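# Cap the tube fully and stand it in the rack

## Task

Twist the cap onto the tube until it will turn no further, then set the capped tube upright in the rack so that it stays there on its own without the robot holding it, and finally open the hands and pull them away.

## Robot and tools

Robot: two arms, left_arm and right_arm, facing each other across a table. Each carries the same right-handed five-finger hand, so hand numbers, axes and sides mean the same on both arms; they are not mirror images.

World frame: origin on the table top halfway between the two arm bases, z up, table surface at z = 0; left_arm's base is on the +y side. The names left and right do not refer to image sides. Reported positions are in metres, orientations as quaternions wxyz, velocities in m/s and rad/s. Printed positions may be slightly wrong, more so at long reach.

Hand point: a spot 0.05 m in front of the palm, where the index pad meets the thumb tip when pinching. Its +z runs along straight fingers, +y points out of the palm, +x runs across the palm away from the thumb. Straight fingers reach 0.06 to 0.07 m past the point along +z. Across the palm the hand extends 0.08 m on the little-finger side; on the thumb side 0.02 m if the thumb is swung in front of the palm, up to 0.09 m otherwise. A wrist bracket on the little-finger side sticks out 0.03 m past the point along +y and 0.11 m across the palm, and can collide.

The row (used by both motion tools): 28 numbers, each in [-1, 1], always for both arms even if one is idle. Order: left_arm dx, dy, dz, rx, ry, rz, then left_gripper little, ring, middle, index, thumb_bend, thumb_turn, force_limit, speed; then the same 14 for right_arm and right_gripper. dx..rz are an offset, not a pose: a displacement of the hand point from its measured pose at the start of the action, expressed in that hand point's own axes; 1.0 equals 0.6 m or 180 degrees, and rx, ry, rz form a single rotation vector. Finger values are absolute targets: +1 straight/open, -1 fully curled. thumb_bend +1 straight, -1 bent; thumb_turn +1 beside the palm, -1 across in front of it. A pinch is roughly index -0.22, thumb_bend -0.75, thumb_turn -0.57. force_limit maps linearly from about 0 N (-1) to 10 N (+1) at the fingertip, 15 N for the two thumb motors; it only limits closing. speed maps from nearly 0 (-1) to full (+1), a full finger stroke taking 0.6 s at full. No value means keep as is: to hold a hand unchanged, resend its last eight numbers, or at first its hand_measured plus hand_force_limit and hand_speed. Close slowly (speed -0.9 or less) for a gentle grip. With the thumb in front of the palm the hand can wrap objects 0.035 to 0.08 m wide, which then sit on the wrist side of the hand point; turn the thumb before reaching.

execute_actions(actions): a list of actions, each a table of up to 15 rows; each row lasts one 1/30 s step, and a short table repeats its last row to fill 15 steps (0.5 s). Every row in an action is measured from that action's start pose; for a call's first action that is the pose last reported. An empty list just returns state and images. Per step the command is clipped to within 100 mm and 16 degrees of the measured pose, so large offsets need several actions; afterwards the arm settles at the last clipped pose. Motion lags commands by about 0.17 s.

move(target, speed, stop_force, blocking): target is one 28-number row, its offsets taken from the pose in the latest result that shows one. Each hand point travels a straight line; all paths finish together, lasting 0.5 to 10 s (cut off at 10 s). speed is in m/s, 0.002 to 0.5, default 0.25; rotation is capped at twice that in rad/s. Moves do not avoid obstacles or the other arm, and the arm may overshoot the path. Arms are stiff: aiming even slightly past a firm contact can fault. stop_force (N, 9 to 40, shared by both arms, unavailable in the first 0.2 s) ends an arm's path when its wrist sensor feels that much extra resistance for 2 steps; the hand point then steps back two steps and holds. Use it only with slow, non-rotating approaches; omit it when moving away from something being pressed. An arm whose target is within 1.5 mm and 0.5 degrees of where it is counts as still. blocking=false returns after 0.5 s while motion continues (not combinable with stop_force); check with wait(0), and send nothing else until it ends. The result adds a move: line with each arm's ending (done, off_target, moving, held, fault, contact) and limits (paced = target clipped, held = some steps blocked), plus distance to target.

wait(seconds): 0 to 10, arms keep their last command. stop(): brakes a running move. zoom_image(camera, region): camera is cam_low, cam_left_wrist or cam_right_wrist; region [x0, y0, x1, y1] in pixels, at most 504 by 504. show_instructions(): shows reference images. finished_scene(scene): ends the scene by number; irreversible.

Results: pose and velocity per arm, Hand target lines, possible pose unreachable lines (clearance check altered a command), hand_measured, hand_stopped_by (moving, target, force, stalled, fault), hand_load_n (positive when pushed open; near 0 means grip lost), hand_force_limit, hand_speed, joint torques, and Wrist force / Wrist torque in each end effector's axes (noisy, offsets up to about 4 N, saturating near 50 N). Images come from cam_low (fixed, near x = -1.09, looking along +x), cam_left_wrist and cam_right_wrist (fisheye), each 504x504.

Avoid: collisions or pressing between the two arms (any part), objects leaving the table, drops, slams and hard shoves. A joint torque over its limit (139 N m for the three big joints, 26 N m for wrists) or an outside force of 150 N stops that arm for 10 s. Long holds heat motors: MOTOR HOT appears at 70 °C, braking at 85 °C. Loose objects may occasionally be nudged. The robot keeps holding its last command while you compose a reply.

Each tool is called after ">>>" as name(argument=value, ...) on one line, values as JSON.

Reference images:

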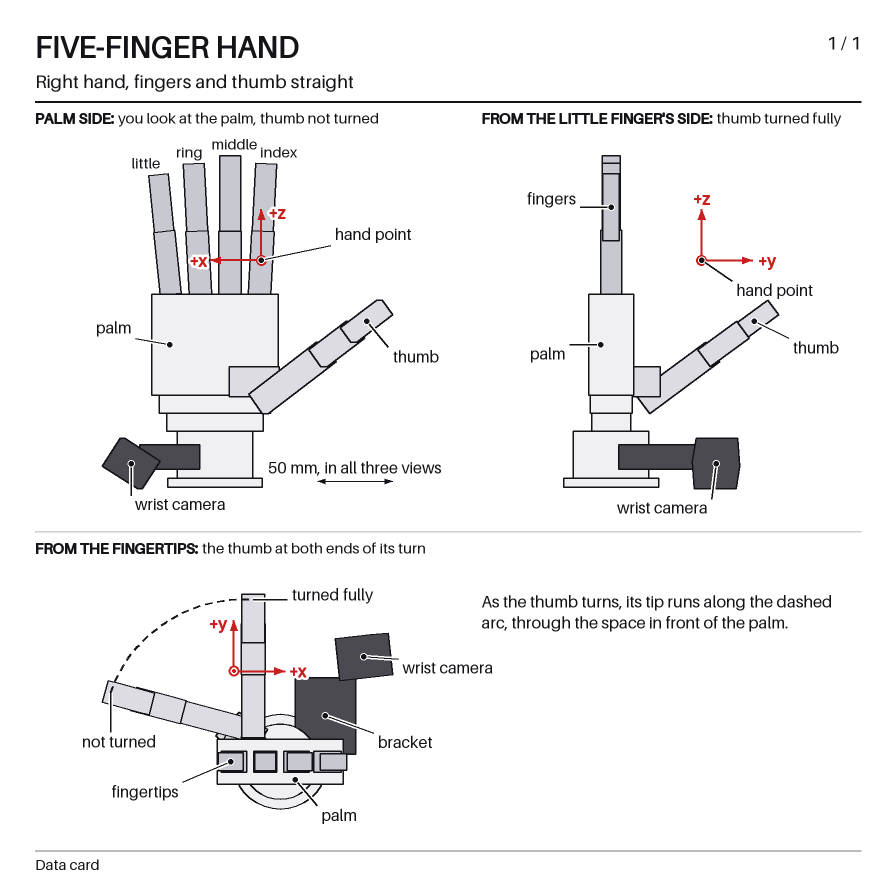

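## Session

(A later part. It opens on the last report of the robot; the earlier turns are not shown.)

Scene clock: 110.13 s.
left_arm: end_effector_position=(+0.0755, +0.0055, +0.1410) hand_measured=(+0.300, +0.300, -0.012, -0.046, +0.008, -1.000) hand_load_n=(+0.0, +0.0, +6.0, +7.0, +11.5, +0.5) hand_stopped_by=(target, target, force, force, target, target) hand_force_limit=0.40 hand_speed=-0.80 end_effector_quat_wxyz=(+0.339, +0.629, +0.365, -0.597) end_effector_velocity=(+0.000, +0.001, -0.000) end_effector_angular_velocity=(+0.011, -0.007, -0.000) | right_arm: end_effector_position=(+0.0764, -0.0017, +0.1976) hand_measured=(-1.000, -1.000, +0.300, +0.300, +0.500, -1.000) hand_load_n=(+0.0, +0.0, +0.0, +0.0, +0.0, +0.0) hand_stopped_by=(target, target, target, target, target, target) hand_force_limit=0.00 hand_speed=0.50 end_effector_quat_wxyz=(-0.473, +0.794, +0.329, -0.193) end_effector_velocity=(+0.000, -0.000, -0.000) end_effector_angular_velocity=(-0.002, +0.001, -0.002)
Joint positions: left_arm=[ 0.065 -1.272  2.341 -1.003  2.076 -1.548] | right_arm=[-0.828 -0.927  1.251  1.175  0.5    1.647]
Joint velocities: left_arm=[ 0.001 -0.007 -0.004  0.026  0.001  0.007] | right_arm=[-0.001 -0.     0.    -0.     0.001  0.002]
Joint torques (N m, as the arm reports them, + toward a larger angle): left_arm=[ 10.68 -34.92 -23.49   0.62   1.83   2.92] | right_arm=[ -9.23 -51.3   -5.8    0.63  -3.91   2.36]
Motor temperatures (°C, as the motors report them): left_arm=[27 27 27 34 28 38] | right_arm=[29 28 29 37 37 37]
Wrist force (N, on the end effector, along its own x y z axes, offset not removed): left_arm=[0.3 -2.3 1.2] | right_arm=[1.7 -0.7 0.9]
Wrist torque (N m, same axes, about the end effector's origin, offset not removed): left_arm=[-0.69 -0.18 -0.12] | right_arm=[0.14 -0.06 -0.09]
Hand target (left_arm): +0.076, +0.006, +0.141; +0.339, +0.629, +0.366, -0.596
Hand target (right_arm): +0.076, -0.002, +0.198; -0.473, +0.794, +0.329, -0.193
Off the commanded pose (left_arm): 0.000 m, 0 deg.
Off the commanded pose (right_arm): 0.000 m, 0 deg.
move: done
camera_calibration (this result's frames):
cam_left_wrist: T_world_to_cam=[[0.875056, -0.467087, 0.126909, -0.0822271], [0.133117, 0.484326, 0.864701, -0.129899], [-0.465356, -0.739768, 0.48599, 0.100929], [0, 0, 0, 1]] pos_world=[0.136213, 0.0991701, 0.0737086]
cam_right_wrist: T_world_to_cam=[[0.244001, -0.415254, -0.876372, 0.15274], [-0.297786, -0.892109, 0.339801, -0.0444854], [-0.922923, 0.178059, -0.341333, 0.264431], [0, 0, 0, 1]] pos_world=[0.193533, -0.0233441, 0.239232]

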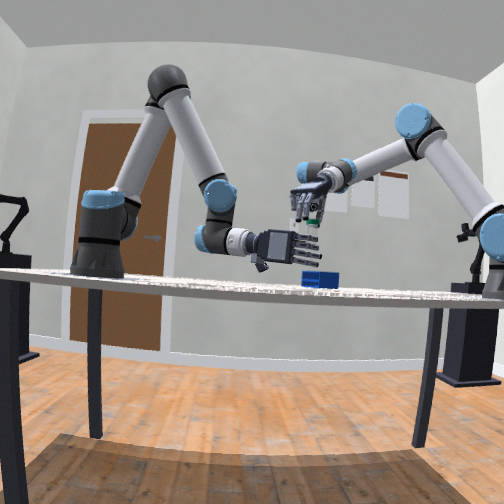

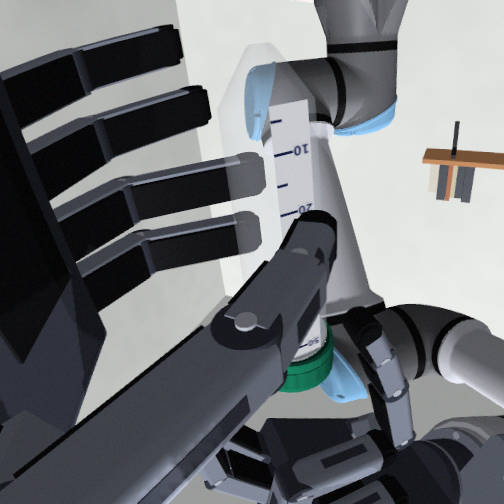

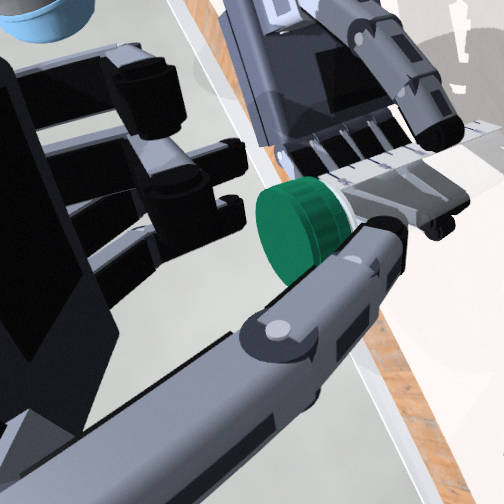

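>>> execute_actions(actions=[[[0,0,-0.0016,0,0.006,0,0.3,0.3,-0.5,-0.5,0,-1,0.4,-0.8, -0.002,-0.001,0.001,-0.022,0,0,-1,-1,0.3,0.3,0.5,-1,0,0]],[[0,0,0,0,0,0,0.3,0.3,-0.5,-0.5,0,-1,0.4,-0.8, 0,0,0,0,0,0,-1,-1,0.05,0.05,0.25,-1,-0.3,0]],[[0,0,0,0,0,0,0.3,0.3,-0.5,-0.5,0,-1,0.4,-0.8, 0,0,0,0,0,0,-1,-1,-0.4,-0.4,0,-1,-0.3,-0.87]],[[0,0,0,0,0,0,0.3,0.3,-0.5,-0.5,0,-1,0.4,-0.8, 0,0,0,0,0,0,-1,-1,-0.4,-0.4,0,-1,-0.3,-0.87]]])

>>> move(target=[0,0,0,0,0,0,0.3,0.3,-0.5,-0.5,0,-1,0.4,-0.8, 0.0115,-0.002,0.0047,0,0.211,0.1345,-1,-1,-0.4,-0.4,0,-1,-0.3,-0.87], speed=0.2)

>>> zoom_image(camera="cam_low", region=[290, 195, 340, 245])

Scene clock: 112.60 s.
left_arm: end_effector_position=(+0.0760, +0.0063, +0.1411) hand_measured=(+0.300, +0.300, -0.012, -0.046, +0.008, -1.000) hand_load_n=(+0.0, +0.0, +5.5, +7.5, +11.5, -0.5) hand_stopped_by=(target, target, force, force, target, target) hand_force_limit=0.40 hand_speed=-0.80 end_effector_quat_wxyz=(+0.336, +0.634, +0.368, -0.591) end_effector_velocity=(-0.000, -0.000, -0.001) end_effector_angular_velocity=(+0.002, +0.001, -0.000) | right_arm: end_effector_position=(+0.0750, -0.0019, +0.1979) hand_measured=(-1.000, -1.000, -0.028, -0.042, +0.202, -1.000) hand_load_n=(+0.0, +0.0, +2.5, +3.5, +6.0, +0.0) hand_stopped_by=(target, target, force, force, force, target) hand_force_limit=-0.30 hand_speed=-0.87 end_effector_quat_wxyz=(-0.446, +0.810, +0.336, -0.182) end_effector_velocity=(+0.000, -0.000, -0.000) end_effector_angular_velocity=(-0.001, +0.000, -0.001)
Joint positions: left_arm=[ 0.067 -1.283  2.335 -0.965  2.077 -1.538] | right_arm=[-0.803 -0.933  1.219  1.184  0.57   1.684]
Joint velocities: left_arm=[-0.     0.002 -0.     0.    -0.    -0.001] | right_arm=[-0.001  0.     0.     0.001  0.    -0.   ]
Joint torques (N m, as the arm reports them, + toward a larger angle): left_arm=[  9.95 -25.64 -17.63  -3.11   1.29   1.26] | right_arm=[ -6.63 -50.8  -10.98   0.74  -3.69  -2.02]
Motor temperatures (°C, as the motors report them): left_arm=[27 27 27 34 28 38] | right_arm=[29 28 29 37 37 37]
Wrist force (N, on the end effector, along its own x y z axes, offset not removed): left_arm=[1.4 -1.9 0.4] | right_arm=[1.3 2.4 -7.1]
Wrist torque (N m, same axes, about the end effector's origin, offset not removed): left_arm=[-0.55 -0.36 0.03] | right_arm=[0.96 0.19 0.26]
Hand target (left_arm): +0.076, +0.006, +0.141; +0.336, +0.634, +0.368, -0.591
Hand target (right_arm): +0.075, -0.002, +0.198; -0.446, +0.810, +0.336, -0.182
Off the commanded pose (left_arm): 0.000 m, 0 deg.
Off the commanded pose (right_arm): 0.000 m, 0 deg.
camera_calibration (this result's frames):
cam_left_wrist: T_world_to_cam=[[0.873798, -0.469234, 0.127662, -0.0822854], [0.125054, 0.470517, 0.873484, -0.130991], [-0.469936, -0.747284, 0.469816, 0.104357], [0, 0, 0, 1]] pos_world=[0.137323, 0.101007, 0.0758953]
cam_right_wrist: T_world_to_cam=[[0.284994, -0.456627, -0.842775, 0.14343], [-0.31493, -0.875033, 0.367608, -0.0494126], [-0.905316, 0.160649, -0.393185, 0.272191], [0, 0, 0, 1]] pos_world=[0.189981, -0.021471, 0.246065]

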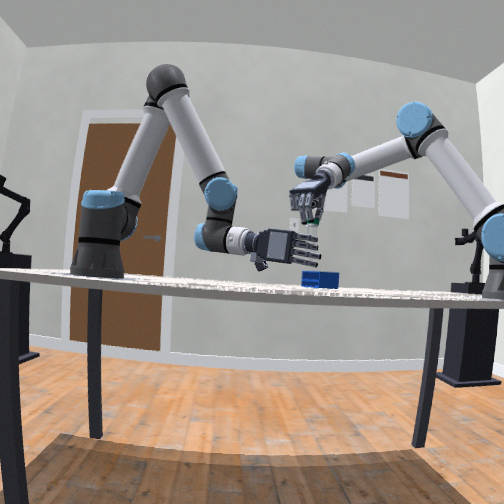

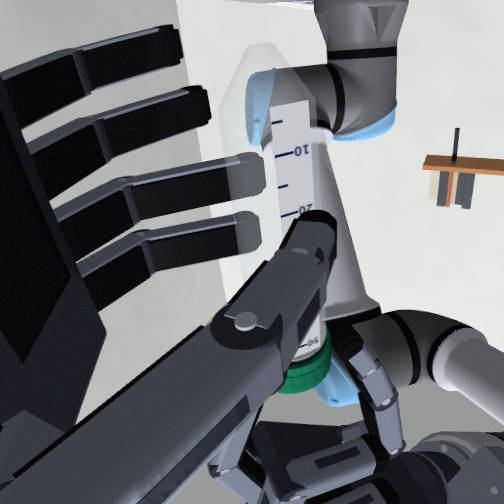

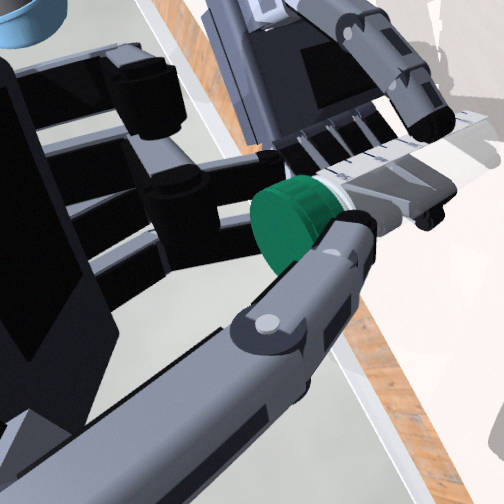

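Scene clock: 115.07 s.
left_arm: end_effector_position=(+0.0760, +0.0063, +0.1411) hand_measured=(+0.300, +0.300, -0.012, -0.046, +0.008, -1.000) hand_load_n=(+0.0, +0.0, +5.5, +7.5, +11.5, +0.0) hand_stopped_by=(target, target, force, force, target, target) hand_force_limit=0.40 hand_speed=-0.80 end_effector_quat_wxyz=(+0.336, +0.634, +0.368, -0.591) end_effector_velocity=(-0.000, +0.000, -0.001) end_effector_angular_velocity=(+0.001, +0.000, -0.000) | right_arm: end_effector_position=(+0.0778, +0.0051, +0.1977) hand_measured=(-1.000, -1.000, -0.028, -0.042, +0.202, -1.000) hand_load_n=(+0.0, +0.0, +2.5, +3.5, +6.0, +0.0) hand_stopped_by=(target, target, force, force, force, target) hand_force_limit=-0.30 hand_speed=-0.87 end_effector_quat_wxyz=(-0.482, +0.876, +0.000, +0.002) end_effector_velocity=(-0.000, +0.000, -0.001) end_effector_angular_velocity=(-0.001, -0.001, -0.012)
Joint positions: left_arm=[ 0.067 -1.283  2.335 -0.965  2.077 -1.538] | right_arm=[-0.703 -1.32   1.613  0.369  1.055  2.771]
Joint velocities: left_arm=[-0.001  0.001  0.    -0.    -0.    -0.   ] | right_arm=[ 0.005 -0.003  0.004 -0.006  0.014  0.011]
Joint torques (N m, as the arm reports them, + toward a larger angle): left_arm=[ 10.27 -27.01 -18.9   -2.98   1.28   1.21] | right_arm=[  9.25 -38.14  -8.36  -1.4    2.27   2.02]
Motor temperatures (°C, as the motors report them): left_arm=[27 27 27 34 28 38] | right_arm=[29 28 29 37 37 37]
Wrist force (N, on the end effector, along its own x y z axes, offset not removed): left_arm=[1.5 -1.0 1.6] | right_arm=[0.9 -5.5 -1.3]
Wrist torque (N m, same axes, about the end effector's origin, offset not removed): left_arm=[-0.42 -0.48 -0.06] | right_arm=[-0.56 0.26 0.01]
Hand target (left_arm): +0.076, +0.006, +0.141; +0.336, +0.634, +0.368, -0.591
Hand target (right_arm): +0.078, +0.005, +0.198; -0.482, +0.876, -0.000, +0.002
Off the commanded pose (left_arm): 0.000 m, 0 deg.
Off the commanded pose (right_arm): 0.000 m, 0 deg.
move: done
camera_calibration (this result's frames):
cam_left_wrist: T_world_to_cam=[[0.873798, -0.469233, 0.127663, -0.0822855], [0.125053, 0.470518, 0.873484, -0.130992], [-0.469935, -0.747284, 0.469816, 0.104357], [0, 0, 0, 1]] pos_world=[0.137323, 0.101007, 0.0758953]
cam_right_wrist: T_world_to_cam=[[-0.12266, -0.52226, -0.843919, 0.177942], [-0.840423, -0.397622, 0.36822, -0.0039854], [-0.527868, 0.754414, -0.390147, 0.240514], [0, 0, 0, 1]] pos_world=[0.145436, -0.0900994, 0.245472]

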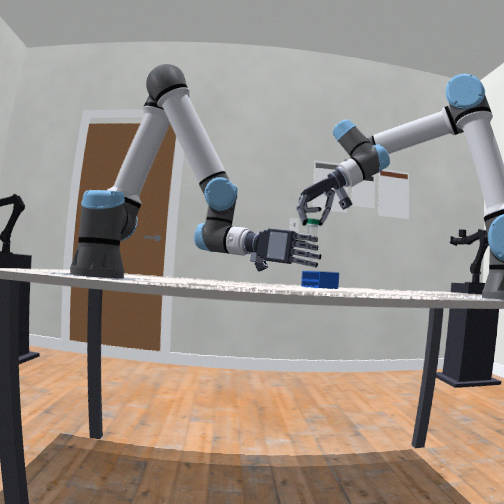

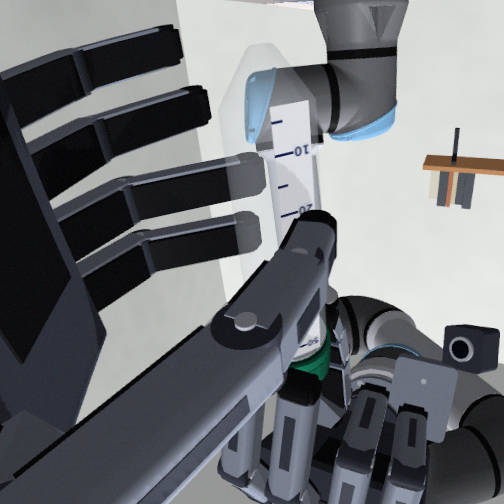

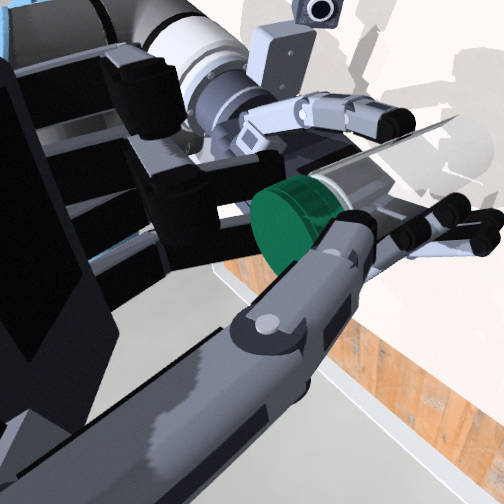

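Region (290, 195, 340, 245) of cam_low's 504x504 image, scaled by 10.080, with more detail than that image has.

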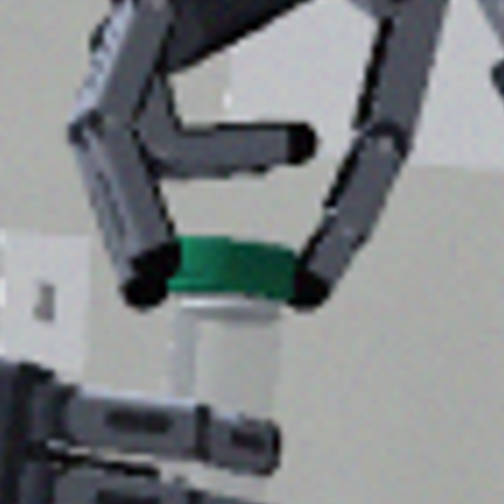

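>>> move(target=[0,0,0,0,0,0,0.3,0.3,-0.5,-0.5,0,-1,0.4,-0.8, 0.013,-0.001,0.0056,0,0.211,0.134,-1,-1,-0.4,-0.4,0,-1,-0.3,-0.87], speed=0.2)

>>> move(target=[0,0,0,0,0,0,0.3,0.3,-0.5,-0.5,0,-1,0.4,-0.8, 0.012,-0.002,0.0047,0,0.211,0.134,-1,-1,-0.4,-0.4,0,-1,-0.3,-0.87], speed=0.2)

>>> zoom_image(camera="cam_low", region=[290, 195, 340, 245])

>>> zoom_image(camera="cam_left_wrist", region=[230, 300, 380, 450])

Scene clock: 117.83 s.
left_arm: end_effector_position=(+0.0760, +0.0063, +0.1411) hand_measured=(+0.300, +0.300, -0.012, -0.046, +0.008, -1.000) hand_load_n=(+0.0, +0.0, +6.0, +6.5, +11.5, -2.0) hand_stopped_by=(target, target, force, force, target, target) hand_force_limit=0.40 hand_speed=-0.80 end_effector_quat_wxyz=(+0.336, +0.634, +0.368, -0.591) end_effector_velocity=(+0.000, +0.000, +0.000) end_effector_angular_velocity=(-0.000, +0.000, +0.001) | right_arm: end_effector_position=(+0.0854, +0.0083, +0.1965) hand_measured=(-1.000, -1.000, -0.028, -0.042, +0.202, -1.000) hand_load_n=(+0.0, +0.0, +2.5, +3.5, +5.5, -0.5) hand_stopped_by=(target, target, force, force, force, target) hand_force_limit=-0.30 hand_speed=-0.87 end_effector_quat_wxyz=(+0.446, -0.809, +0.335, -0.185) end_effector_velocity=(-0.000, +0.000, -0.000) end_effector_angular_velocity=(-0.002, +0.001, -0.012)
Joint positions: left_arm=[ 0.067 -1.283  2.335 -0.965  2.077 -1.538] | right_arm=[-0.399 -1.302  1.586  0.331  1.958  3.401]
Joint velocities: left_arm=[ 0.001 -0.     0.    -0.     0.    -0.   ] | right_arm=[ 0.005  0.006 -0.007  0.007  0.014  0.011]
Joint torques (N m, as the arm reports them, + toward a larger angle): left_arm=[  9.79 -27.09 -17.68  -3.02   1.27   1.22] | right_arm=[  8.93 -17.97 -29.11   2.69   2.95   2.06]
Motor temperatures (°C, as the motors report them): left_arm=[27 27 27 34 28 38] | right_arm=[29 28 29 37 37 37]
Wrist force (N, on the end effector, along its own x y z axes, offset not removed): left_arm=[7.0 -1.2 2.2] | right_arm=[-1.7 -2.2 -4.7]
Wrist torque (N m, same axes, about the end effector's origin, offset not removed): left_arm=[-0.52 -0.33 -0.10] | right_arm=[0.41 0.60 0.02]
Hand target (left_arm): +0.076, +0.006, +0.141; +0.336, +0.634, +0.368, -0.591
Hand target (right_arm): +0.085, +0.008, +0.196; -0.446, +0.809, -0.335, +0.185
Off the commanded pose (left_arm): 0.000 m, 0 deg.
Off the commanded pose (right_arm): 0.000 m, 0 deg.
move: done
camera_calibration (this result's frames):
cam_left_wrist: T_world_to_cam=[[0.873798, -0.469234, 0.127662, -0.0822854], [0.125054, 0.470517, 0.873484, -0.130992], [-0.469936, -0.747284, 0.469816, 0.104357], [0, 0, 0, 1]] pos_world=[0.137323, 0.101007, 0.0758954]
cam_right_wrist: T_world_to_cam=[[-0.456423, -0.281221, -0.844152, 0.206083], [-0.875538, 0.310918, 0.369814, 0.000969374], [0.158463, 0.907879, -0.38813, 0.181397], [0, 0, 0, 1]] pos_world=[0.0661652, -0.107033, 0.244013]

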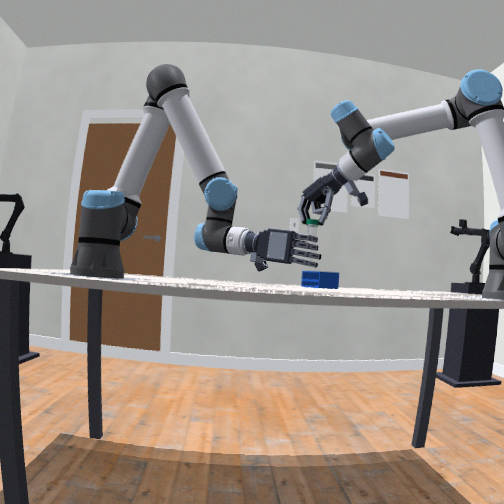

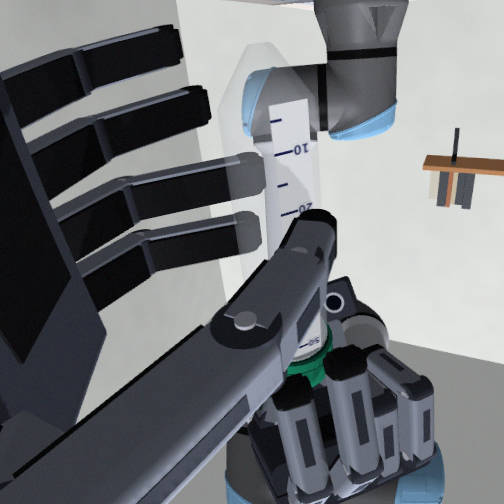

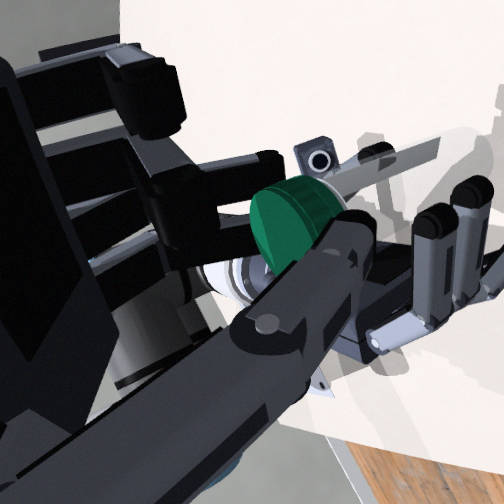

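Scene clock: 120.37 s.
left_arm: end_effector_position=(+0.0760, +0.0063, +0.1411) hand_measured=(+0.300, +0.300, -0.012, -0.046, +0.008, -1.000) hand_load_n=(+0.0, +0.0, +6.5, +5.5, +12.0, -3.5) hand_stopped_by=(target, target, force, force, target, target) hand_force_limit=0.40 hand_speed=-0.80 end_effector_quat_wxyz=(+0.336, +0.634, +0.368, -0.591) end_effector_velocity=(-0.000, +0.000, -0.000) end_effector_angular_velocity=(+0.001, +0.001, -0.000) | right_arm: end_effector_position=(+0.0926, +0.0052, +0.1958) hand_measured=(-1.000, -1.000, -0.028, -0.042, +0.202, -1.000) hand_load_n=(+0.0, +0.0, +2.5, +3.5, +5.0, -1.0) hand_stopped_by=(target, target, force, force, force, target) hand_force_limit=-0.30 hand_speed=-0.87 end_effector_quat_wxyz=(+0.342, -0.620, +0.619, -0.340) end_effector_velocity=(-0.000, -0.000, -0.001) end_effector_angular_velocity=(-0.005, +0.002, -0.014)
Joint positions: left_arm=[ 0.067 -1.283  2.335 -0.965  2.077 -1.538] | right_arm=[-0.214 -0.886  1.118  1.123  2.562  4.457]
Joint velocities: left_arm=[-0.    -0.     0.     0.     0.    -0.001] | right_arm=[ 0.001  0.012 -0.013  0.029  0.002  0.027]
Joint torques (N m, as the arm reports them, + toward a larger angle): left_arm=[  9.73 -26.66 -18.8   -2.93   1.41   1.13] | right_arm=[  7.4  -30.01 -26.31   3.58   2.89   2.25]
Motor temperatures (°C, as the motors report them): left_arm=[27 27 27 34 28 38] | right_arm=[29 28 29 37 37 37]
Wrist force (N, on the end effector, along its own x y z axes, offset not removed): left_arm=[9.9 -0.6 2.3] | right_arm=[-2.3 -9.7 -3.9]
Wrist torque (N m, same axes, about the end effector's origin, offset not removed): left_arm=[-0.51 -0.43 -0.10] | right_arm=[-0.77 0.54 -0.21]
Hand target (left_arm): +0.076, +0.006, +0.141; +0.336, +0.634, +0.368, -0.591
Hand target (right_arm): +0.093, +0.005, +0.196; -0.341, +0.619, -0.620, +0.341
Off the commanded pose (left_arm): 0.000 m, 0 deg.
Off the commanded pose (right_arm): 0.000 m, 0 deg.
move: done
camera_calibration (this result's frames):
cam_left_wrist: T_world_to_cam=[[0.8738, -0.469228, 0.127662, -0.0822885], [0.125051, 0.470518, 0.873484, -0.130992], [-0.469931, -0.747287, 0.469816, 0.104358], [0, 0, 0, 1]] pos_world=[0.137325, 0.101007, 0.0758953]
cam_right_wrist: T_world_to_cam=[[-0.522723, 0.125051, -0.843281, 0.21172], [-0.400144, 0.837457, 0.372223, -0.0388123], [0.752759, 0.532003, -0.38772, 0.129635], [0, 0, 0, 1]] pos_world=[-0.00244369, -0.0629385, 0.243249]

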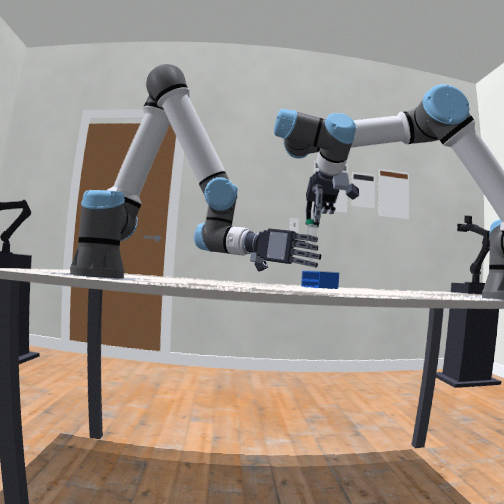

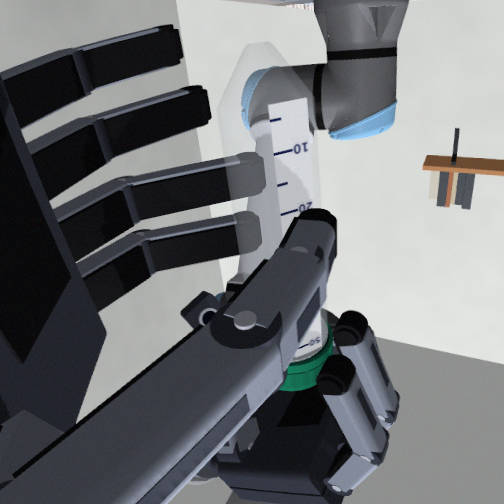

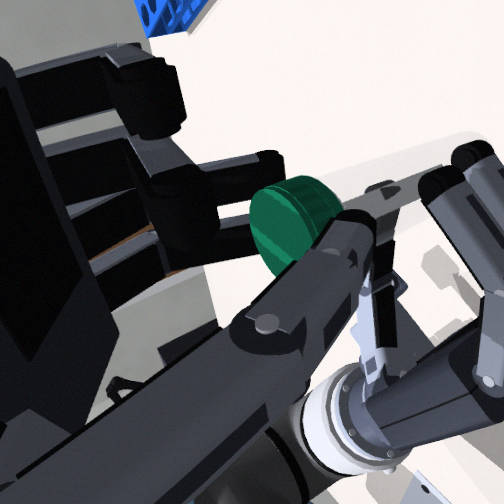

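Region (290, 195, 340, 245) of cam_low's 504x504 image, scaled by 10.080, with more detail than that image has.

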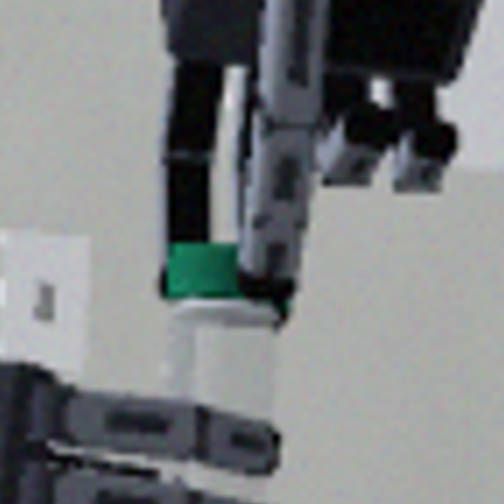

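Region (230, 300, 380, 450) of cam_left_wrist's 504x504 image, scaled by 3.360, with more detail than that image has.

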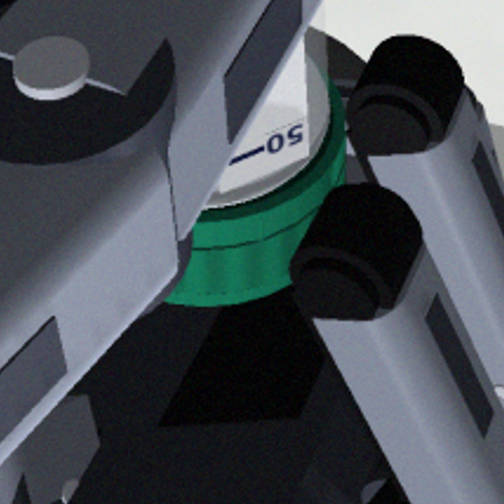

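>>> move(target=[0,0,0,0,0,0,0.3,0.3,-0.5,-0.5,0,-1,0.4,-0.8, 0.0128,0.0117,-0.0268,0,-0.633,-0.402,-1,-1,0.4,0.4,0.7,-1,0,0.5], speed=0.45)

>>> execute_actions(actions=[[[0,0,0,0,0,0,0.3,0.3,-0.5,-0.5,0,-1,0.4,-0.8, 0,0,0,0,0,0,-1,-1,0.03,0.03,0.24,-1,-0.3,0]],[[0,0,0,0,0,0,0.3,0.3,-0.5,-0.5,0,-1,0.4,-0.8, 0,0,0,0,0,0,-1,-1,-0.4,-0.4,0,-1,-0.3,-0.87]],[[0,0,0,0,0,0,0.3,0.3,-0.5,-0.5,0,-1,0.4,-0.8, 0,0.0011,0.0007,0,0,0,-1,-1,-0.4,-0.4,0,-1,-0.3,-0.87]]])

>>> move(target=[0,0,0,0,0,0,0.3,0.3,-0.5,-0.5,0,-1,0.4,-0.8, 0.012,-0.0016,0.0041,0,0.211,0.134,-1,-1,-0.4,-0.4,0,-1,-0.3,-0.87], speed=0.2)

>>> move(target=[0,0,0,0,0,0,0.3,0.3,-0.5,-0.5,0,-1,0.4,-0.8, 0.012,-0.0018,0.004,0,0.211,0.134,-1,-1,-0.4,-0.4,0,-1,-0.3,-0.87], speed=0.2)

>>> move(target=[0,0,0,0,0,0,0.3,0.3,-0.5,-0.5,0,-1,0.4,-0.8, 0.012,-0.002,0.0039,0,0.211,0.134,-1,-1,-0.4,-0.4,0,-1,-0.3,-0.87], speed=0.2)

>>> zoom_image(camera="cam_left_wrist", region=[230, 300, 380, 450])

Scene clock: 124.50 s.
left_arm: end_effector_position=(+0.0760, +0.0063, +0.1411) hand_measured=(+0.300, +0.300, -0.012, -0.046, +0.008, -1.000) hand_load_n=(+0.0, +0.0, +5.5, +7.5, +11.5, -0.5) hand_stopped_by=(target, target, force, force, target, target) hand_force_limit=0.40 hand_speed=-0.80 end_effector_quat_wxyz=(+0.336, +0.634, +0.368, -0.591) end_effector_velocity=(-0.000, -0.000, -0.000) end_effector_angular_velocity=(+0.000, -0.000, -0.000) | right_arm: end_effector_position=(+0.0755, -0.0024, +0.1984) hand_measured=(-1.000, -1.000, +0.400, +0.400, +0.700, -1.000) hand_load_n=(+0.0, +0.0, +0.0, +0.0, +0.0, +0.0) hand_stopped_by=(target, target, target, target, target, target) hand_force_limit=0.00 hand_speed=0.50 end_effector_quat_wxyz=(-0.446, +0.809, +0.336, -0.182) end_effector_velocity=(+0.000, -0.000, +0.000) end_effector_angular_velocity=(-0.003, +0.000, +0.010)
Joint positions: left_arm=[ 0.067 -1.283  2.335 -0.965  2.077 -1.538] | right_arm=[-0.805 -0.932  1.219  1.19   0.568  1.677]
Joint velocities: left_arm=[ 0.  0. -0.  0.  0.  0.] | right_arm=[ 0.001  0.007 -0.009  0.02   0.001 -0.018]
Joint torques (N m, as the arm reports them, + toward a larger angle): left_arm=[  8.2  -25.72 -18.04  -1.79   1.16   1.18] | right_arm=[  8.66 -33.46 -29.44   4.16   1.37  -2.41]
Motor temperatures (°C, as the motors report them): left_arm=[27 27 27 34 28 38] | right_arm=[29 28 29 37 37 37]
Wrist force (N, on the end effector, along its own x y z axes, offset not removed): left_arm=[1.3 -1.9 1.6] | right_arm=[0.2 2.0 -2.4]
Wrist torque (N m, same axes, about the end effector's origin, offset not removed): left_arm=[-0.64 -0.49 0.02] | right_arm=[0.59 0.18 0.06]
Hand target (left_arm): +0.076, +0.006, +0.141; +0.336, +0.634, +0.368, -0.591
Hand target (right_arm): +0.075, -0.002, +0.198; -0.446, +0.809, +0.337, -0.183
Off the commanded pose (left_arm): 0.000 m, 0 deg.
Off the commanded pose (right_arm): 0.000 m, 0 deg.
move: done
camera_calibration (this result's frames):
cam_left_wrist: T_world_to_cam=[[0.8738, -0.469228, 0.127664, -0.0822889], [0.125051, 0.470521, 0.873483, -0.130992], [-0.469931, -0.747285, 0.469818, 0.104357], [0, 0, 0, 1]] pos_world=[0.137326, 0.101007, 0.0758957]
cam_right_wrist: T_world_to_cam=[[0.285211, -0.455372, -0.843381, 0.143604], [-0.312713, -0.875988, 0.367226, -0.0499893], [-0.906016, 0.158999, -0.392242, 0.272779], [0, 0, 0, 1]] pos_world=[0.190553, -0.0217684, 0.246466]

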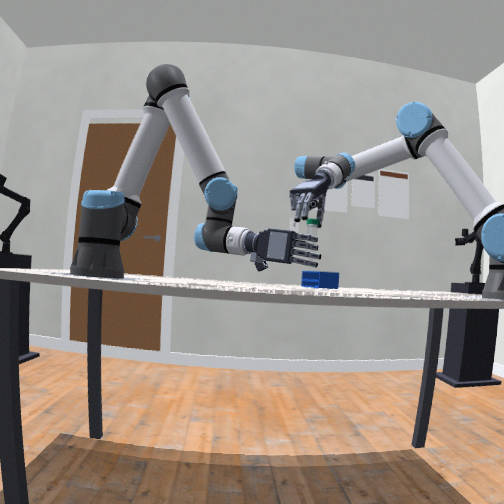

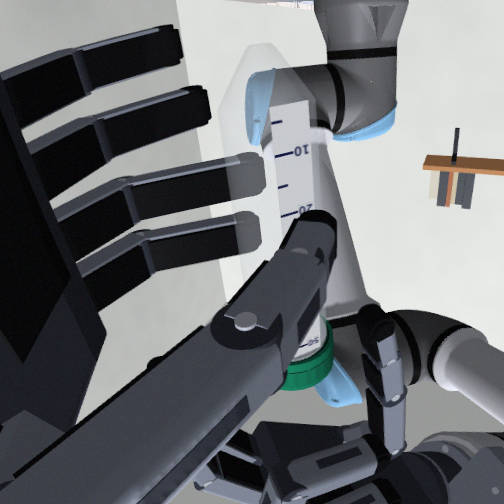

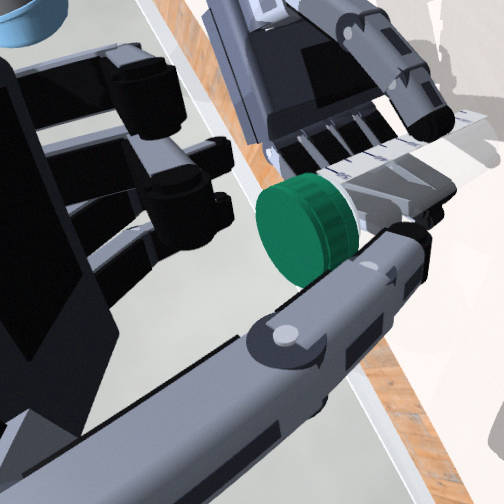

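Scene clock: 126.00 s.
left_arm: end_effector_position=(+0.0760, +0.0063, +0.1411) hand_measured=(+0.300, +0.300, -0.012, -0.046, +0.008, -1.000) hand_load_n=(+0.0, +0.0, +6.0, +7.5, +11.0, -0.5) hand_stopped_by=(target, target, force, force, target, target) hand_force_limit=0.40 hand_speed=-0.80 end_effector_quat_wxyz=(+0.336, +0.634, +0.368, -0.591) end_effector_velocity=(-0.000, -0.000, -0.000) end_effector_angular_velocity=(+0.000, -0.000, -0.000) | right_arm: end_effector_position=(+0.0755, -0.0024, +0.1976) hand_measured=(-1.000, -1.000, -0.026, -0.048, +0.200, -1.000) hand_load_n=(+0.0, +0.0, +2.0, +4.5, +6.5, +0.5) hand_stopped_by=(target, target, force, force, force, target) hand_force_limit=-0.30 hand_speed=-0.87 end_effector_quat_wxyz=(-0.446, +0.809, +0.336, -0.182) end_effector_velocity=(+0.001, -0.000, -0.001) end_effector_angular_velocity=(+0.000, -0.002, -0.000)
Joint positions: left_arm=[ 0.067 -1.283  2.335 -0.965  2.077 -1.538] | right_arm=[-0.805 -0.932  1.22   1.188  0.568  1.677]
Joint velocities: left_arm=[-0.  0. -0.  0. -0.  0.] | right_arm=[-0.     0.     0.    -0.002  0.002 -0.001]
Joint torques (N m, as the arm reports them, + toward a larger angle): left_arm=[  8.71 -26.6  -17.45  -1.69   1.46   1.28] | right_arm=[ -1.87 -32.    -5.75   0.48  -2.73   1.77]
Motor temperatures (°C, as the motors report them): left_arm=[27 27 27 34 28 38] | right_arm=[29 28 29 37 37 37]
Wrist force (N, on the end effector, along its own x y z axes, offset not removed): left_arm=[2.2 -2.9 2.9] | right_arm=[-0.4 -1.4 -5.5]
Wrist torque (N m, same axes, about the end effector's origin, offset not removed): left_arm=[-0.68 -0.30 -0.04] | right_arm=[0.06 0.47 0.05]
Hand target (left_arm): +0.076, +0.006, +0.141; +0.336, +0.634, +0.368, -0.591
Hand target (right_arm): +0.075, -0.002, +0.198; -0.446, +0.809, +0.336, -0.182
Off the commanded pose (left_arm): 0.000 m, 0 deg.
Off the commanded pose (right_arm): 0.000 m, 0 deg.
camera_calibration (this result's frames):
cam_left_wrist: T_world_to_cam=[[0.8738, -0.469228, 0.127664, -0.0822889], [0.125051, 0.470521, 0.873483, -0.130992], [-0.469931, -0.747285, 0.469819, 0.104357], [0, 0, 0, 1]] pos_world=[0.137325, 0.101007, 0.0758958]
cam_right_wrist: T_world_to_cam=[[0.285276, -0.455405, -0.843341, 0.142932], [-0.312697, -0.875982, 0.367255, -0.0497078], [-0.906001, 0.158941, -0.392301, 0.272474], [0, 0, 0, 1]] pos_world=[0.190543, -0.0217585, 0.245687]

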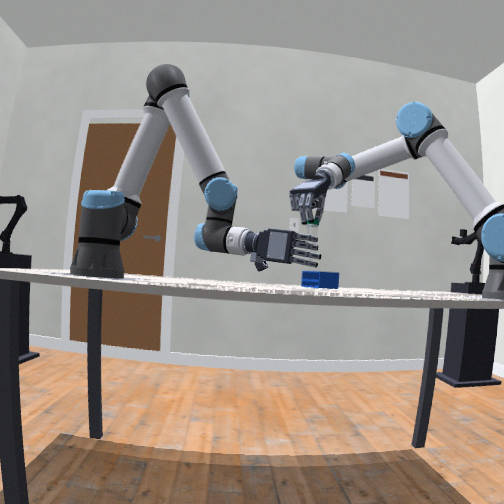

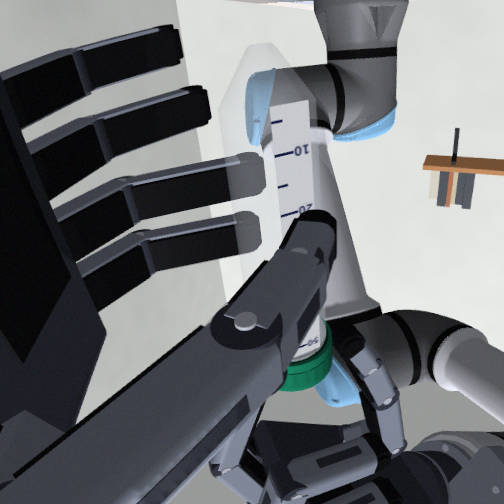

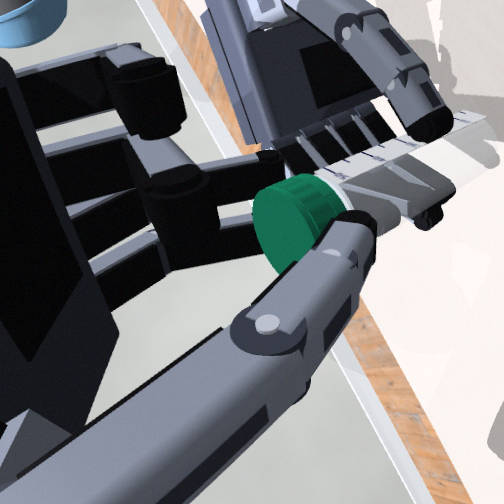

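Scene clock: 128.47 s.
left_arm: end_effector_position=(+0.0760, +0.0063, +0.1411) hand_measured=(+0.300, +0.300, -0.012, -0.046, +0.008, -1.000) hand_load_n=(+0.0, +0.0, +5.5, +7.0, +11.5, -0.5) hand_stopped_by=(target, target, force, force, target, target) hand_force_limit=0.40 hand_speed=-0.80 end_effector_quat_wxyz=(+0.336, +0.634, +0.368, -0.591) end_effector_velocity=(-0.000, -0.000, -0.001) end_effector_angular_velocity=(+0.002, +0.001, -0.000) | right_arm: end_effector_position=(+0.0788, +0.0045, +0.1974) hand_measured=(-1.000, -1.000, -0.026, -0.048, +0.200, -1.000) hand_load_n=(+0.0, +0.0, +2.0, +4.5, +6.5, +0.5) hand_stopped_by=(target, target, force, force, force, target) hand_force_limit=-0.30 hand_speed=-0.87 end_effector_quat_wxyz=(-0.483, +0.876, +0.002, +0.001) end_effector_velocity=(-0.000, +0.000, -0.000) end_effector_angular_velocity=(-0.000, -0.002, -0.012)
Joint positions: left_arm=[ 0.067 -1.283  2.335 -0.965  2.077 -1.538] | right_arm=[-0.707 -1.32   1.614  0.369  1.049  2.767]
Joint velocities: left_arm=[-0.     0.002 -0.     0.    -0.    -0.001] | right_arm=[ 0.005 -0.003  0.004 -0.006  0.014  0.01 ]
Joint torques (N m, as the arm reports them, + toward a larger angle): left_arm=[  8.19 -26.57 -16.91  -1.68   0.86   1.14] | right_arm=[  8.69 -38.23  -6.68  -1.16   2.52   2.49]
Motor temperatures (°C, as the motors report them): left_arm=[27 27 27 34 28 38] | right_arm=[29 28 29 37 37 37]
Wrist force (N, on the end effector, along its own x y z axes, offset not removed): left_arm=[1.6 -0.2 1.9] | right_arm=[-2.8 0.2 -2.2]
Wrist torque (N m, same axes, about the end effector's origin, offset not removed): left_arm=[-0.39 -0.31 -0.04] | right_arm=[0.16 0.43 0.03]
Hand target (left_arm): +0.076, +0.006, +0.141; +0.336, +0.634, +0.368, -0.591
Hand target (right_arm): +0.079, +0.005, +0.197; -0.483, +0.876, +0.001, +0.001
Off the commanded pose (left_arm): 0.000 m, 0 deg.
Off the commanded pose (right_arm): 0.000 m, 0 deg.
move: done
camera_calibration (this result's frames):
cam_left_wrist: T_world_to_cam=[[0.873799, -0.46923, 0.127664, -0.0822881], [0.125052, 0.470521, 0.873483, -0.130992], [-0.469933, -0.747284, 0.469819, 0.104357], [0, 0, 0, 1]] pos_world=[0.137325, 0.101007, 0.0758958]
cam_right_wrist: T_world_to_cam=[[-0.120779, -0.521612, -0.84459, 0.17751], [-0.83934, -0.400615, 0.367445, -0.00321522], [-0.530019, 0.753278, -0.389424, 0.241406], [0, 0, 0, 1]] pos_world=[0.146691, -0.0905428, 0.245114]

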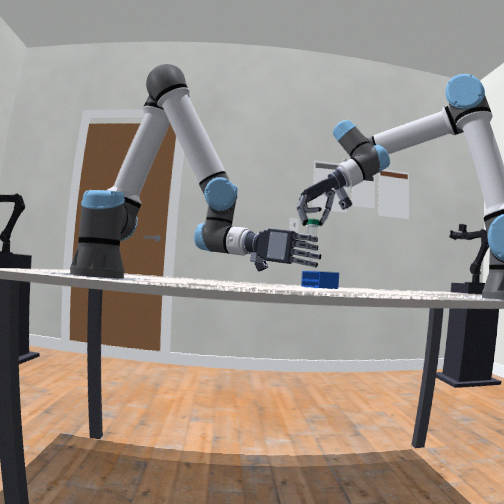

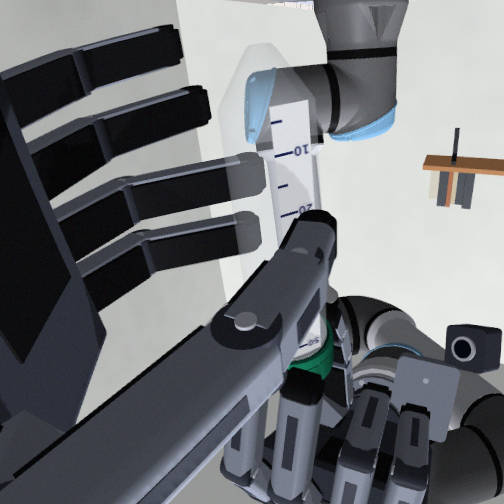

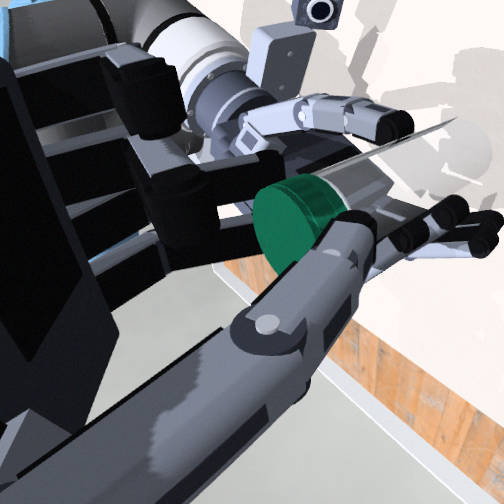

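Scene clock: 130.93 s.
left_arm: end_effector_position=(+0.0760, +0.0063, +0.1411) hand_measured=(+0.300, +0.300, -0.012, -0.046, +0.008, -1.000) hand_load_n=(+0.0, +0.0, +5.5, +6.5, +12.0, -1.0) hand_stopped_by=(target, target, force, force, target, target) hand_force_limit=0.40 hand_speed=-0.80 end_effector_quat_wxyz=(+0.336, +0.634, +0.368, -0.591) end_effector_velocity=(+0.000, +0.000, -0.000) end_effector_angular_velocity=(+0.000, +0.000, +0.000) | right_arm: end_effector_position=(+0.0858, +0.0072, +0.1972) hand_measured=(-1.000, -1.000, -0.026, -0.048, +0.200, -1.000) hand_load_n=(+0.0, +0.0, +1.5, +4.5, +6.0, +0.5) hand_stopped_by=(target, target, force, force, force, target) hand_force_limit=-0.30 hand_speed=-0.87 end_effector_quat_wxyz=(+0.447, -0.809, +0.334, -0.184) end_effector_velocity=(-0.000, +0.000, +0.000) end_effector_angular_velocity=(-0.001, +0.002, -0.013)
Joint positions: left_arm=[ 0.067 -1.283  2.335 -0.965  2.077 -1.538] | right_arm=[-0.402 -1.307  1.59   0.328  1.953  3.398]
Joint velocities: left_arm=[ 0.  0.  0. -0. -0. -0.] | right_arm=[ 0.005  0.005 -0.007  0.009  0.014  0.013]
Joint torques (N m, as the arm reports them, + toward a larger angle): left_arm=[  7.04 -26.93 -17.63  -1.75   0.81   1.04] | right_arm=[  8.47 -20.3  -29.93   2.29   3.66   2.21]
Motor temperatures (°C, as the motors report them): left_arm=[27 27 27 34 28 38] | right_arm=[29 28 29 37 37 37]
Wrist force (N, on the end effector, along its own x y z axes, offset not removed): left_arm=[3.8 -0.7 2.2] | right_arm=[0.0 -1.3 -4.1]
Wrist torque (N m, same axes, about the end effector's origin, offset not removed): left_arm=[-0.66 -0.50 -0.08] | right_arm=[-0.02 0.16 0.08]
Hand target (left_arm): +0.076, +0.006, +0.141; +0.336, +0.634, +0.368, -0.591
Hand target (right_arm): +0.086, +0.007, +0.197; -0.447, +0.809, -0.334, +0.185
Off the commanded pose (left_arm): 0.000 m, 0 deg.
Off the commanded pose (right_arm): 0.000 m, 0 deg.
move: done
camera_calibration (this result's frames):
cam_left_wrist: T_world_to_cam=[[0.873799, -0.469231, 0.127664, -0.082288], [0.125052, 0.470521, 0.873483, -0.130992], [-0.469933, -0.747284, 0.469819, 0.104357], [0, 0, 0, 1]] pos_world=[0.137325, 0.101007, 0.0758958]
cam_right_wrist: T_world_to_cam=[[-0.455276, -0.281593, -0.844648, 0.206492], [-0.876607, 0.307812, 0.369882, 0.00150249], [0.155836, 0.908822, -0.386985, 0.182603], [0, 0, 0, 1]] pos_world=[0.0668715, -0.10827, 0.244522]

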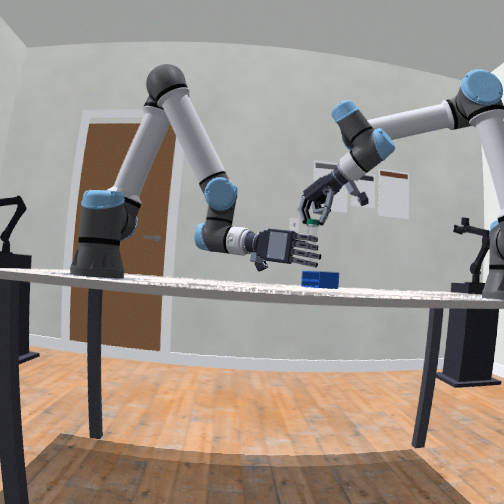

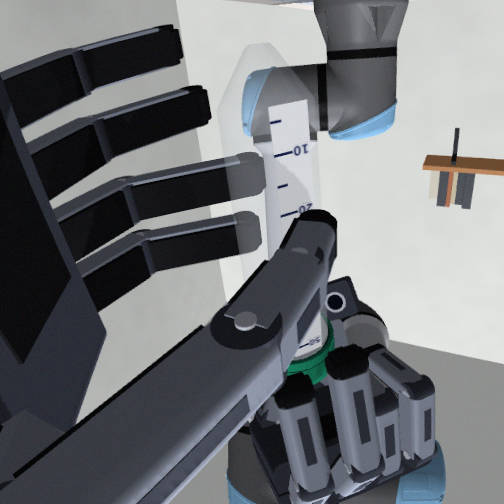

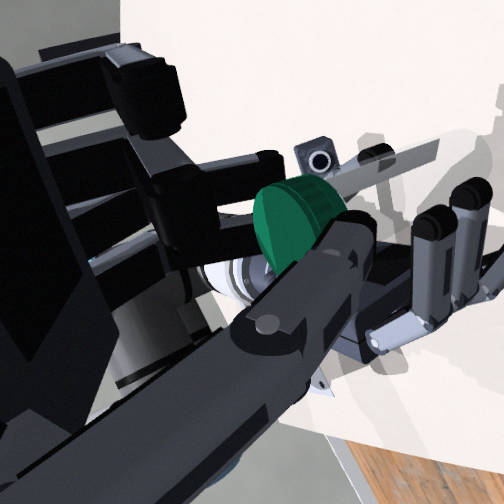

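Scene clock: 133.47 s.
left_arm: end_effector_position=(+0.0760, +0.0063, +0.1411) hand_measured=(+0.300, +0.300, -0.012, -0.046, +0.008, -1.000) hand_load_n=(+0.0, +0.0, +5.5, +6.5, +12.0, -1.0) hand_stopped_by=(target, target, force, force, target, target) hand_force_limit=0.40 hand_speed=-0.80 end_effector_quat_wxyz=(+0.336, +0.634, +0.368, -0.591) end_effector_velocity=(-0.000, -0.000, +0.000) end_effector_angular_velocity=(-0.000, +0.000, -0.001) | right_arm: end_effector_position=(+0.0927, +0.0038, +0.1967) hand_measured=(-1.000, -1.000, -0.026, -0.048, +0.200, -1.000) hand_load_n=(+0.0, +0.0, +1.5, +5.0, +5.5, +0.0) hand_stopped_by=(target, target, force, force, force, target) hand_force_limit=-0.30 hand_speed=-0.87 end_effector_quat_wxyz=(+0.343, -0.620, +0.618, -0.339) end_effector_velocity=(+0.000, -0.000, -0.000) end_effector_angular_velocity=(-0.003, +0.003, -0.015)
Joint positions: left_arm=[ 0.067 -1.283  2.335 -0.965  2.077 -1.538] | right_arm=[-0.214 -0.893  1.126  1.115  2.562  4.45 ]
Joint velocities: left_arm=[-0.001 -0.    -0.    -0.     0.    -0.   ] | right_arm=[ 0.     0.011 -0.012  0.028  0.001  0.028]
Joint torques (N m, as the arm reports them, + toward a larger angle): left_arm=[  7.23 -25.66 -17.89  -1.68   0.85   1.08] | right_arm=[  8.11 -33.11 -28.03   3.99   3.93   2.33]
Motor temperatures (°C, as the motors report them): left_arm=[27 27 27 34 28 38] | right_arm=[29 28 29 37 37 37]
Wrist force (N, on the end effector, along its own x y z axes, offset not removed): left_arm=[4.5 1.1 2.1] | right_arm=[3.2 0.4 -6.5]
Wrist torque (N m, same axes, about the end effector's origin, offset not removed): left_arm=[-0.47 -0.21 -0.19] | right_arm=[0.64 -0.38 0.30]
Hand target (left_arm): +0.076, +0.006, +0.141; +0.336, +0.634, +0.368, -0.591
Hand target (right_arm): +0.093, +0.004, +0.197; -0.342, +0.620, -0.619, +0.340
Off the commanded pose (left_arm): 0.000 m, 0 deg.
Off the commanded pose (right_arm): 0.000 m, 0 deg.
move: done
camera_calibration (this result's frames):
cam_left_wrist: T_world_to_cam=[[0.873799, -0.469231, 0.127663, -0.0822879], [0.125052, 0.47052, 0.873483, -0.130992], [-0.469933, -0.747284, 0.469819, 0.104357], [0, 0, 0, 1]] pos_world=[0.137325, 0.101007, 0.0758957]
cam_right_wrist: T_world_to_cam=[[-0.522814, 0.124462, -0.843312, 0.212718], [-0.402812, 0.835797, 0.373077, -0.0378654], [0.751271, 0.534746, -0.386831, 0.130604], [0, 0, 0, 1]] pos_world=[-0.00215998, -0.0646675, 0.244036]

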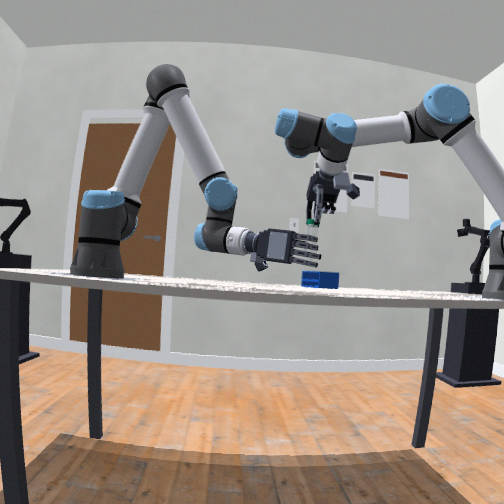

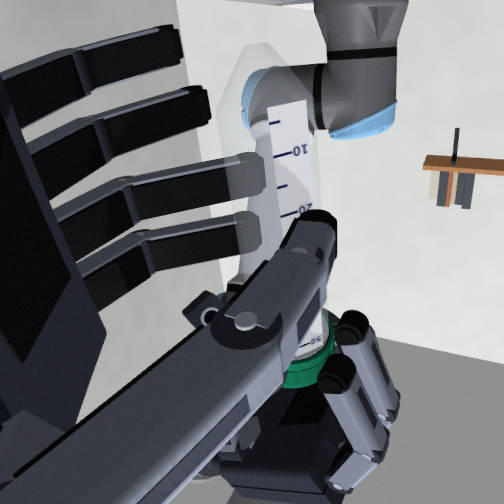

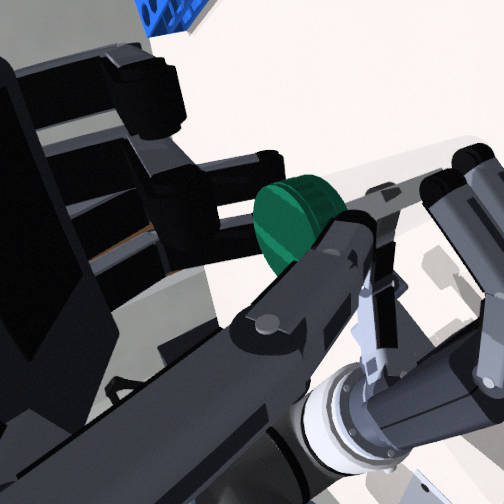

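Region (230, 300, 380, 450) of cam_left_wrist's 504x504 image, scaled by 3.360, with more detail than that image has.

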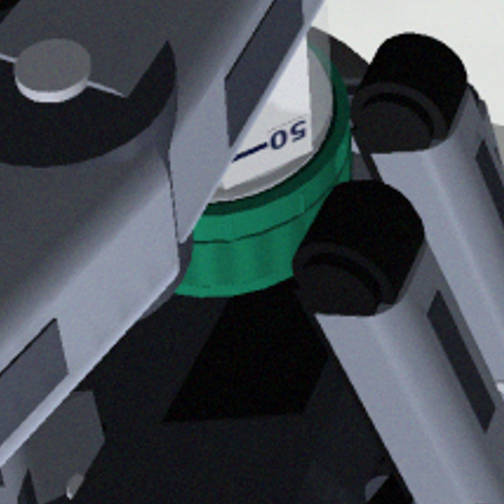

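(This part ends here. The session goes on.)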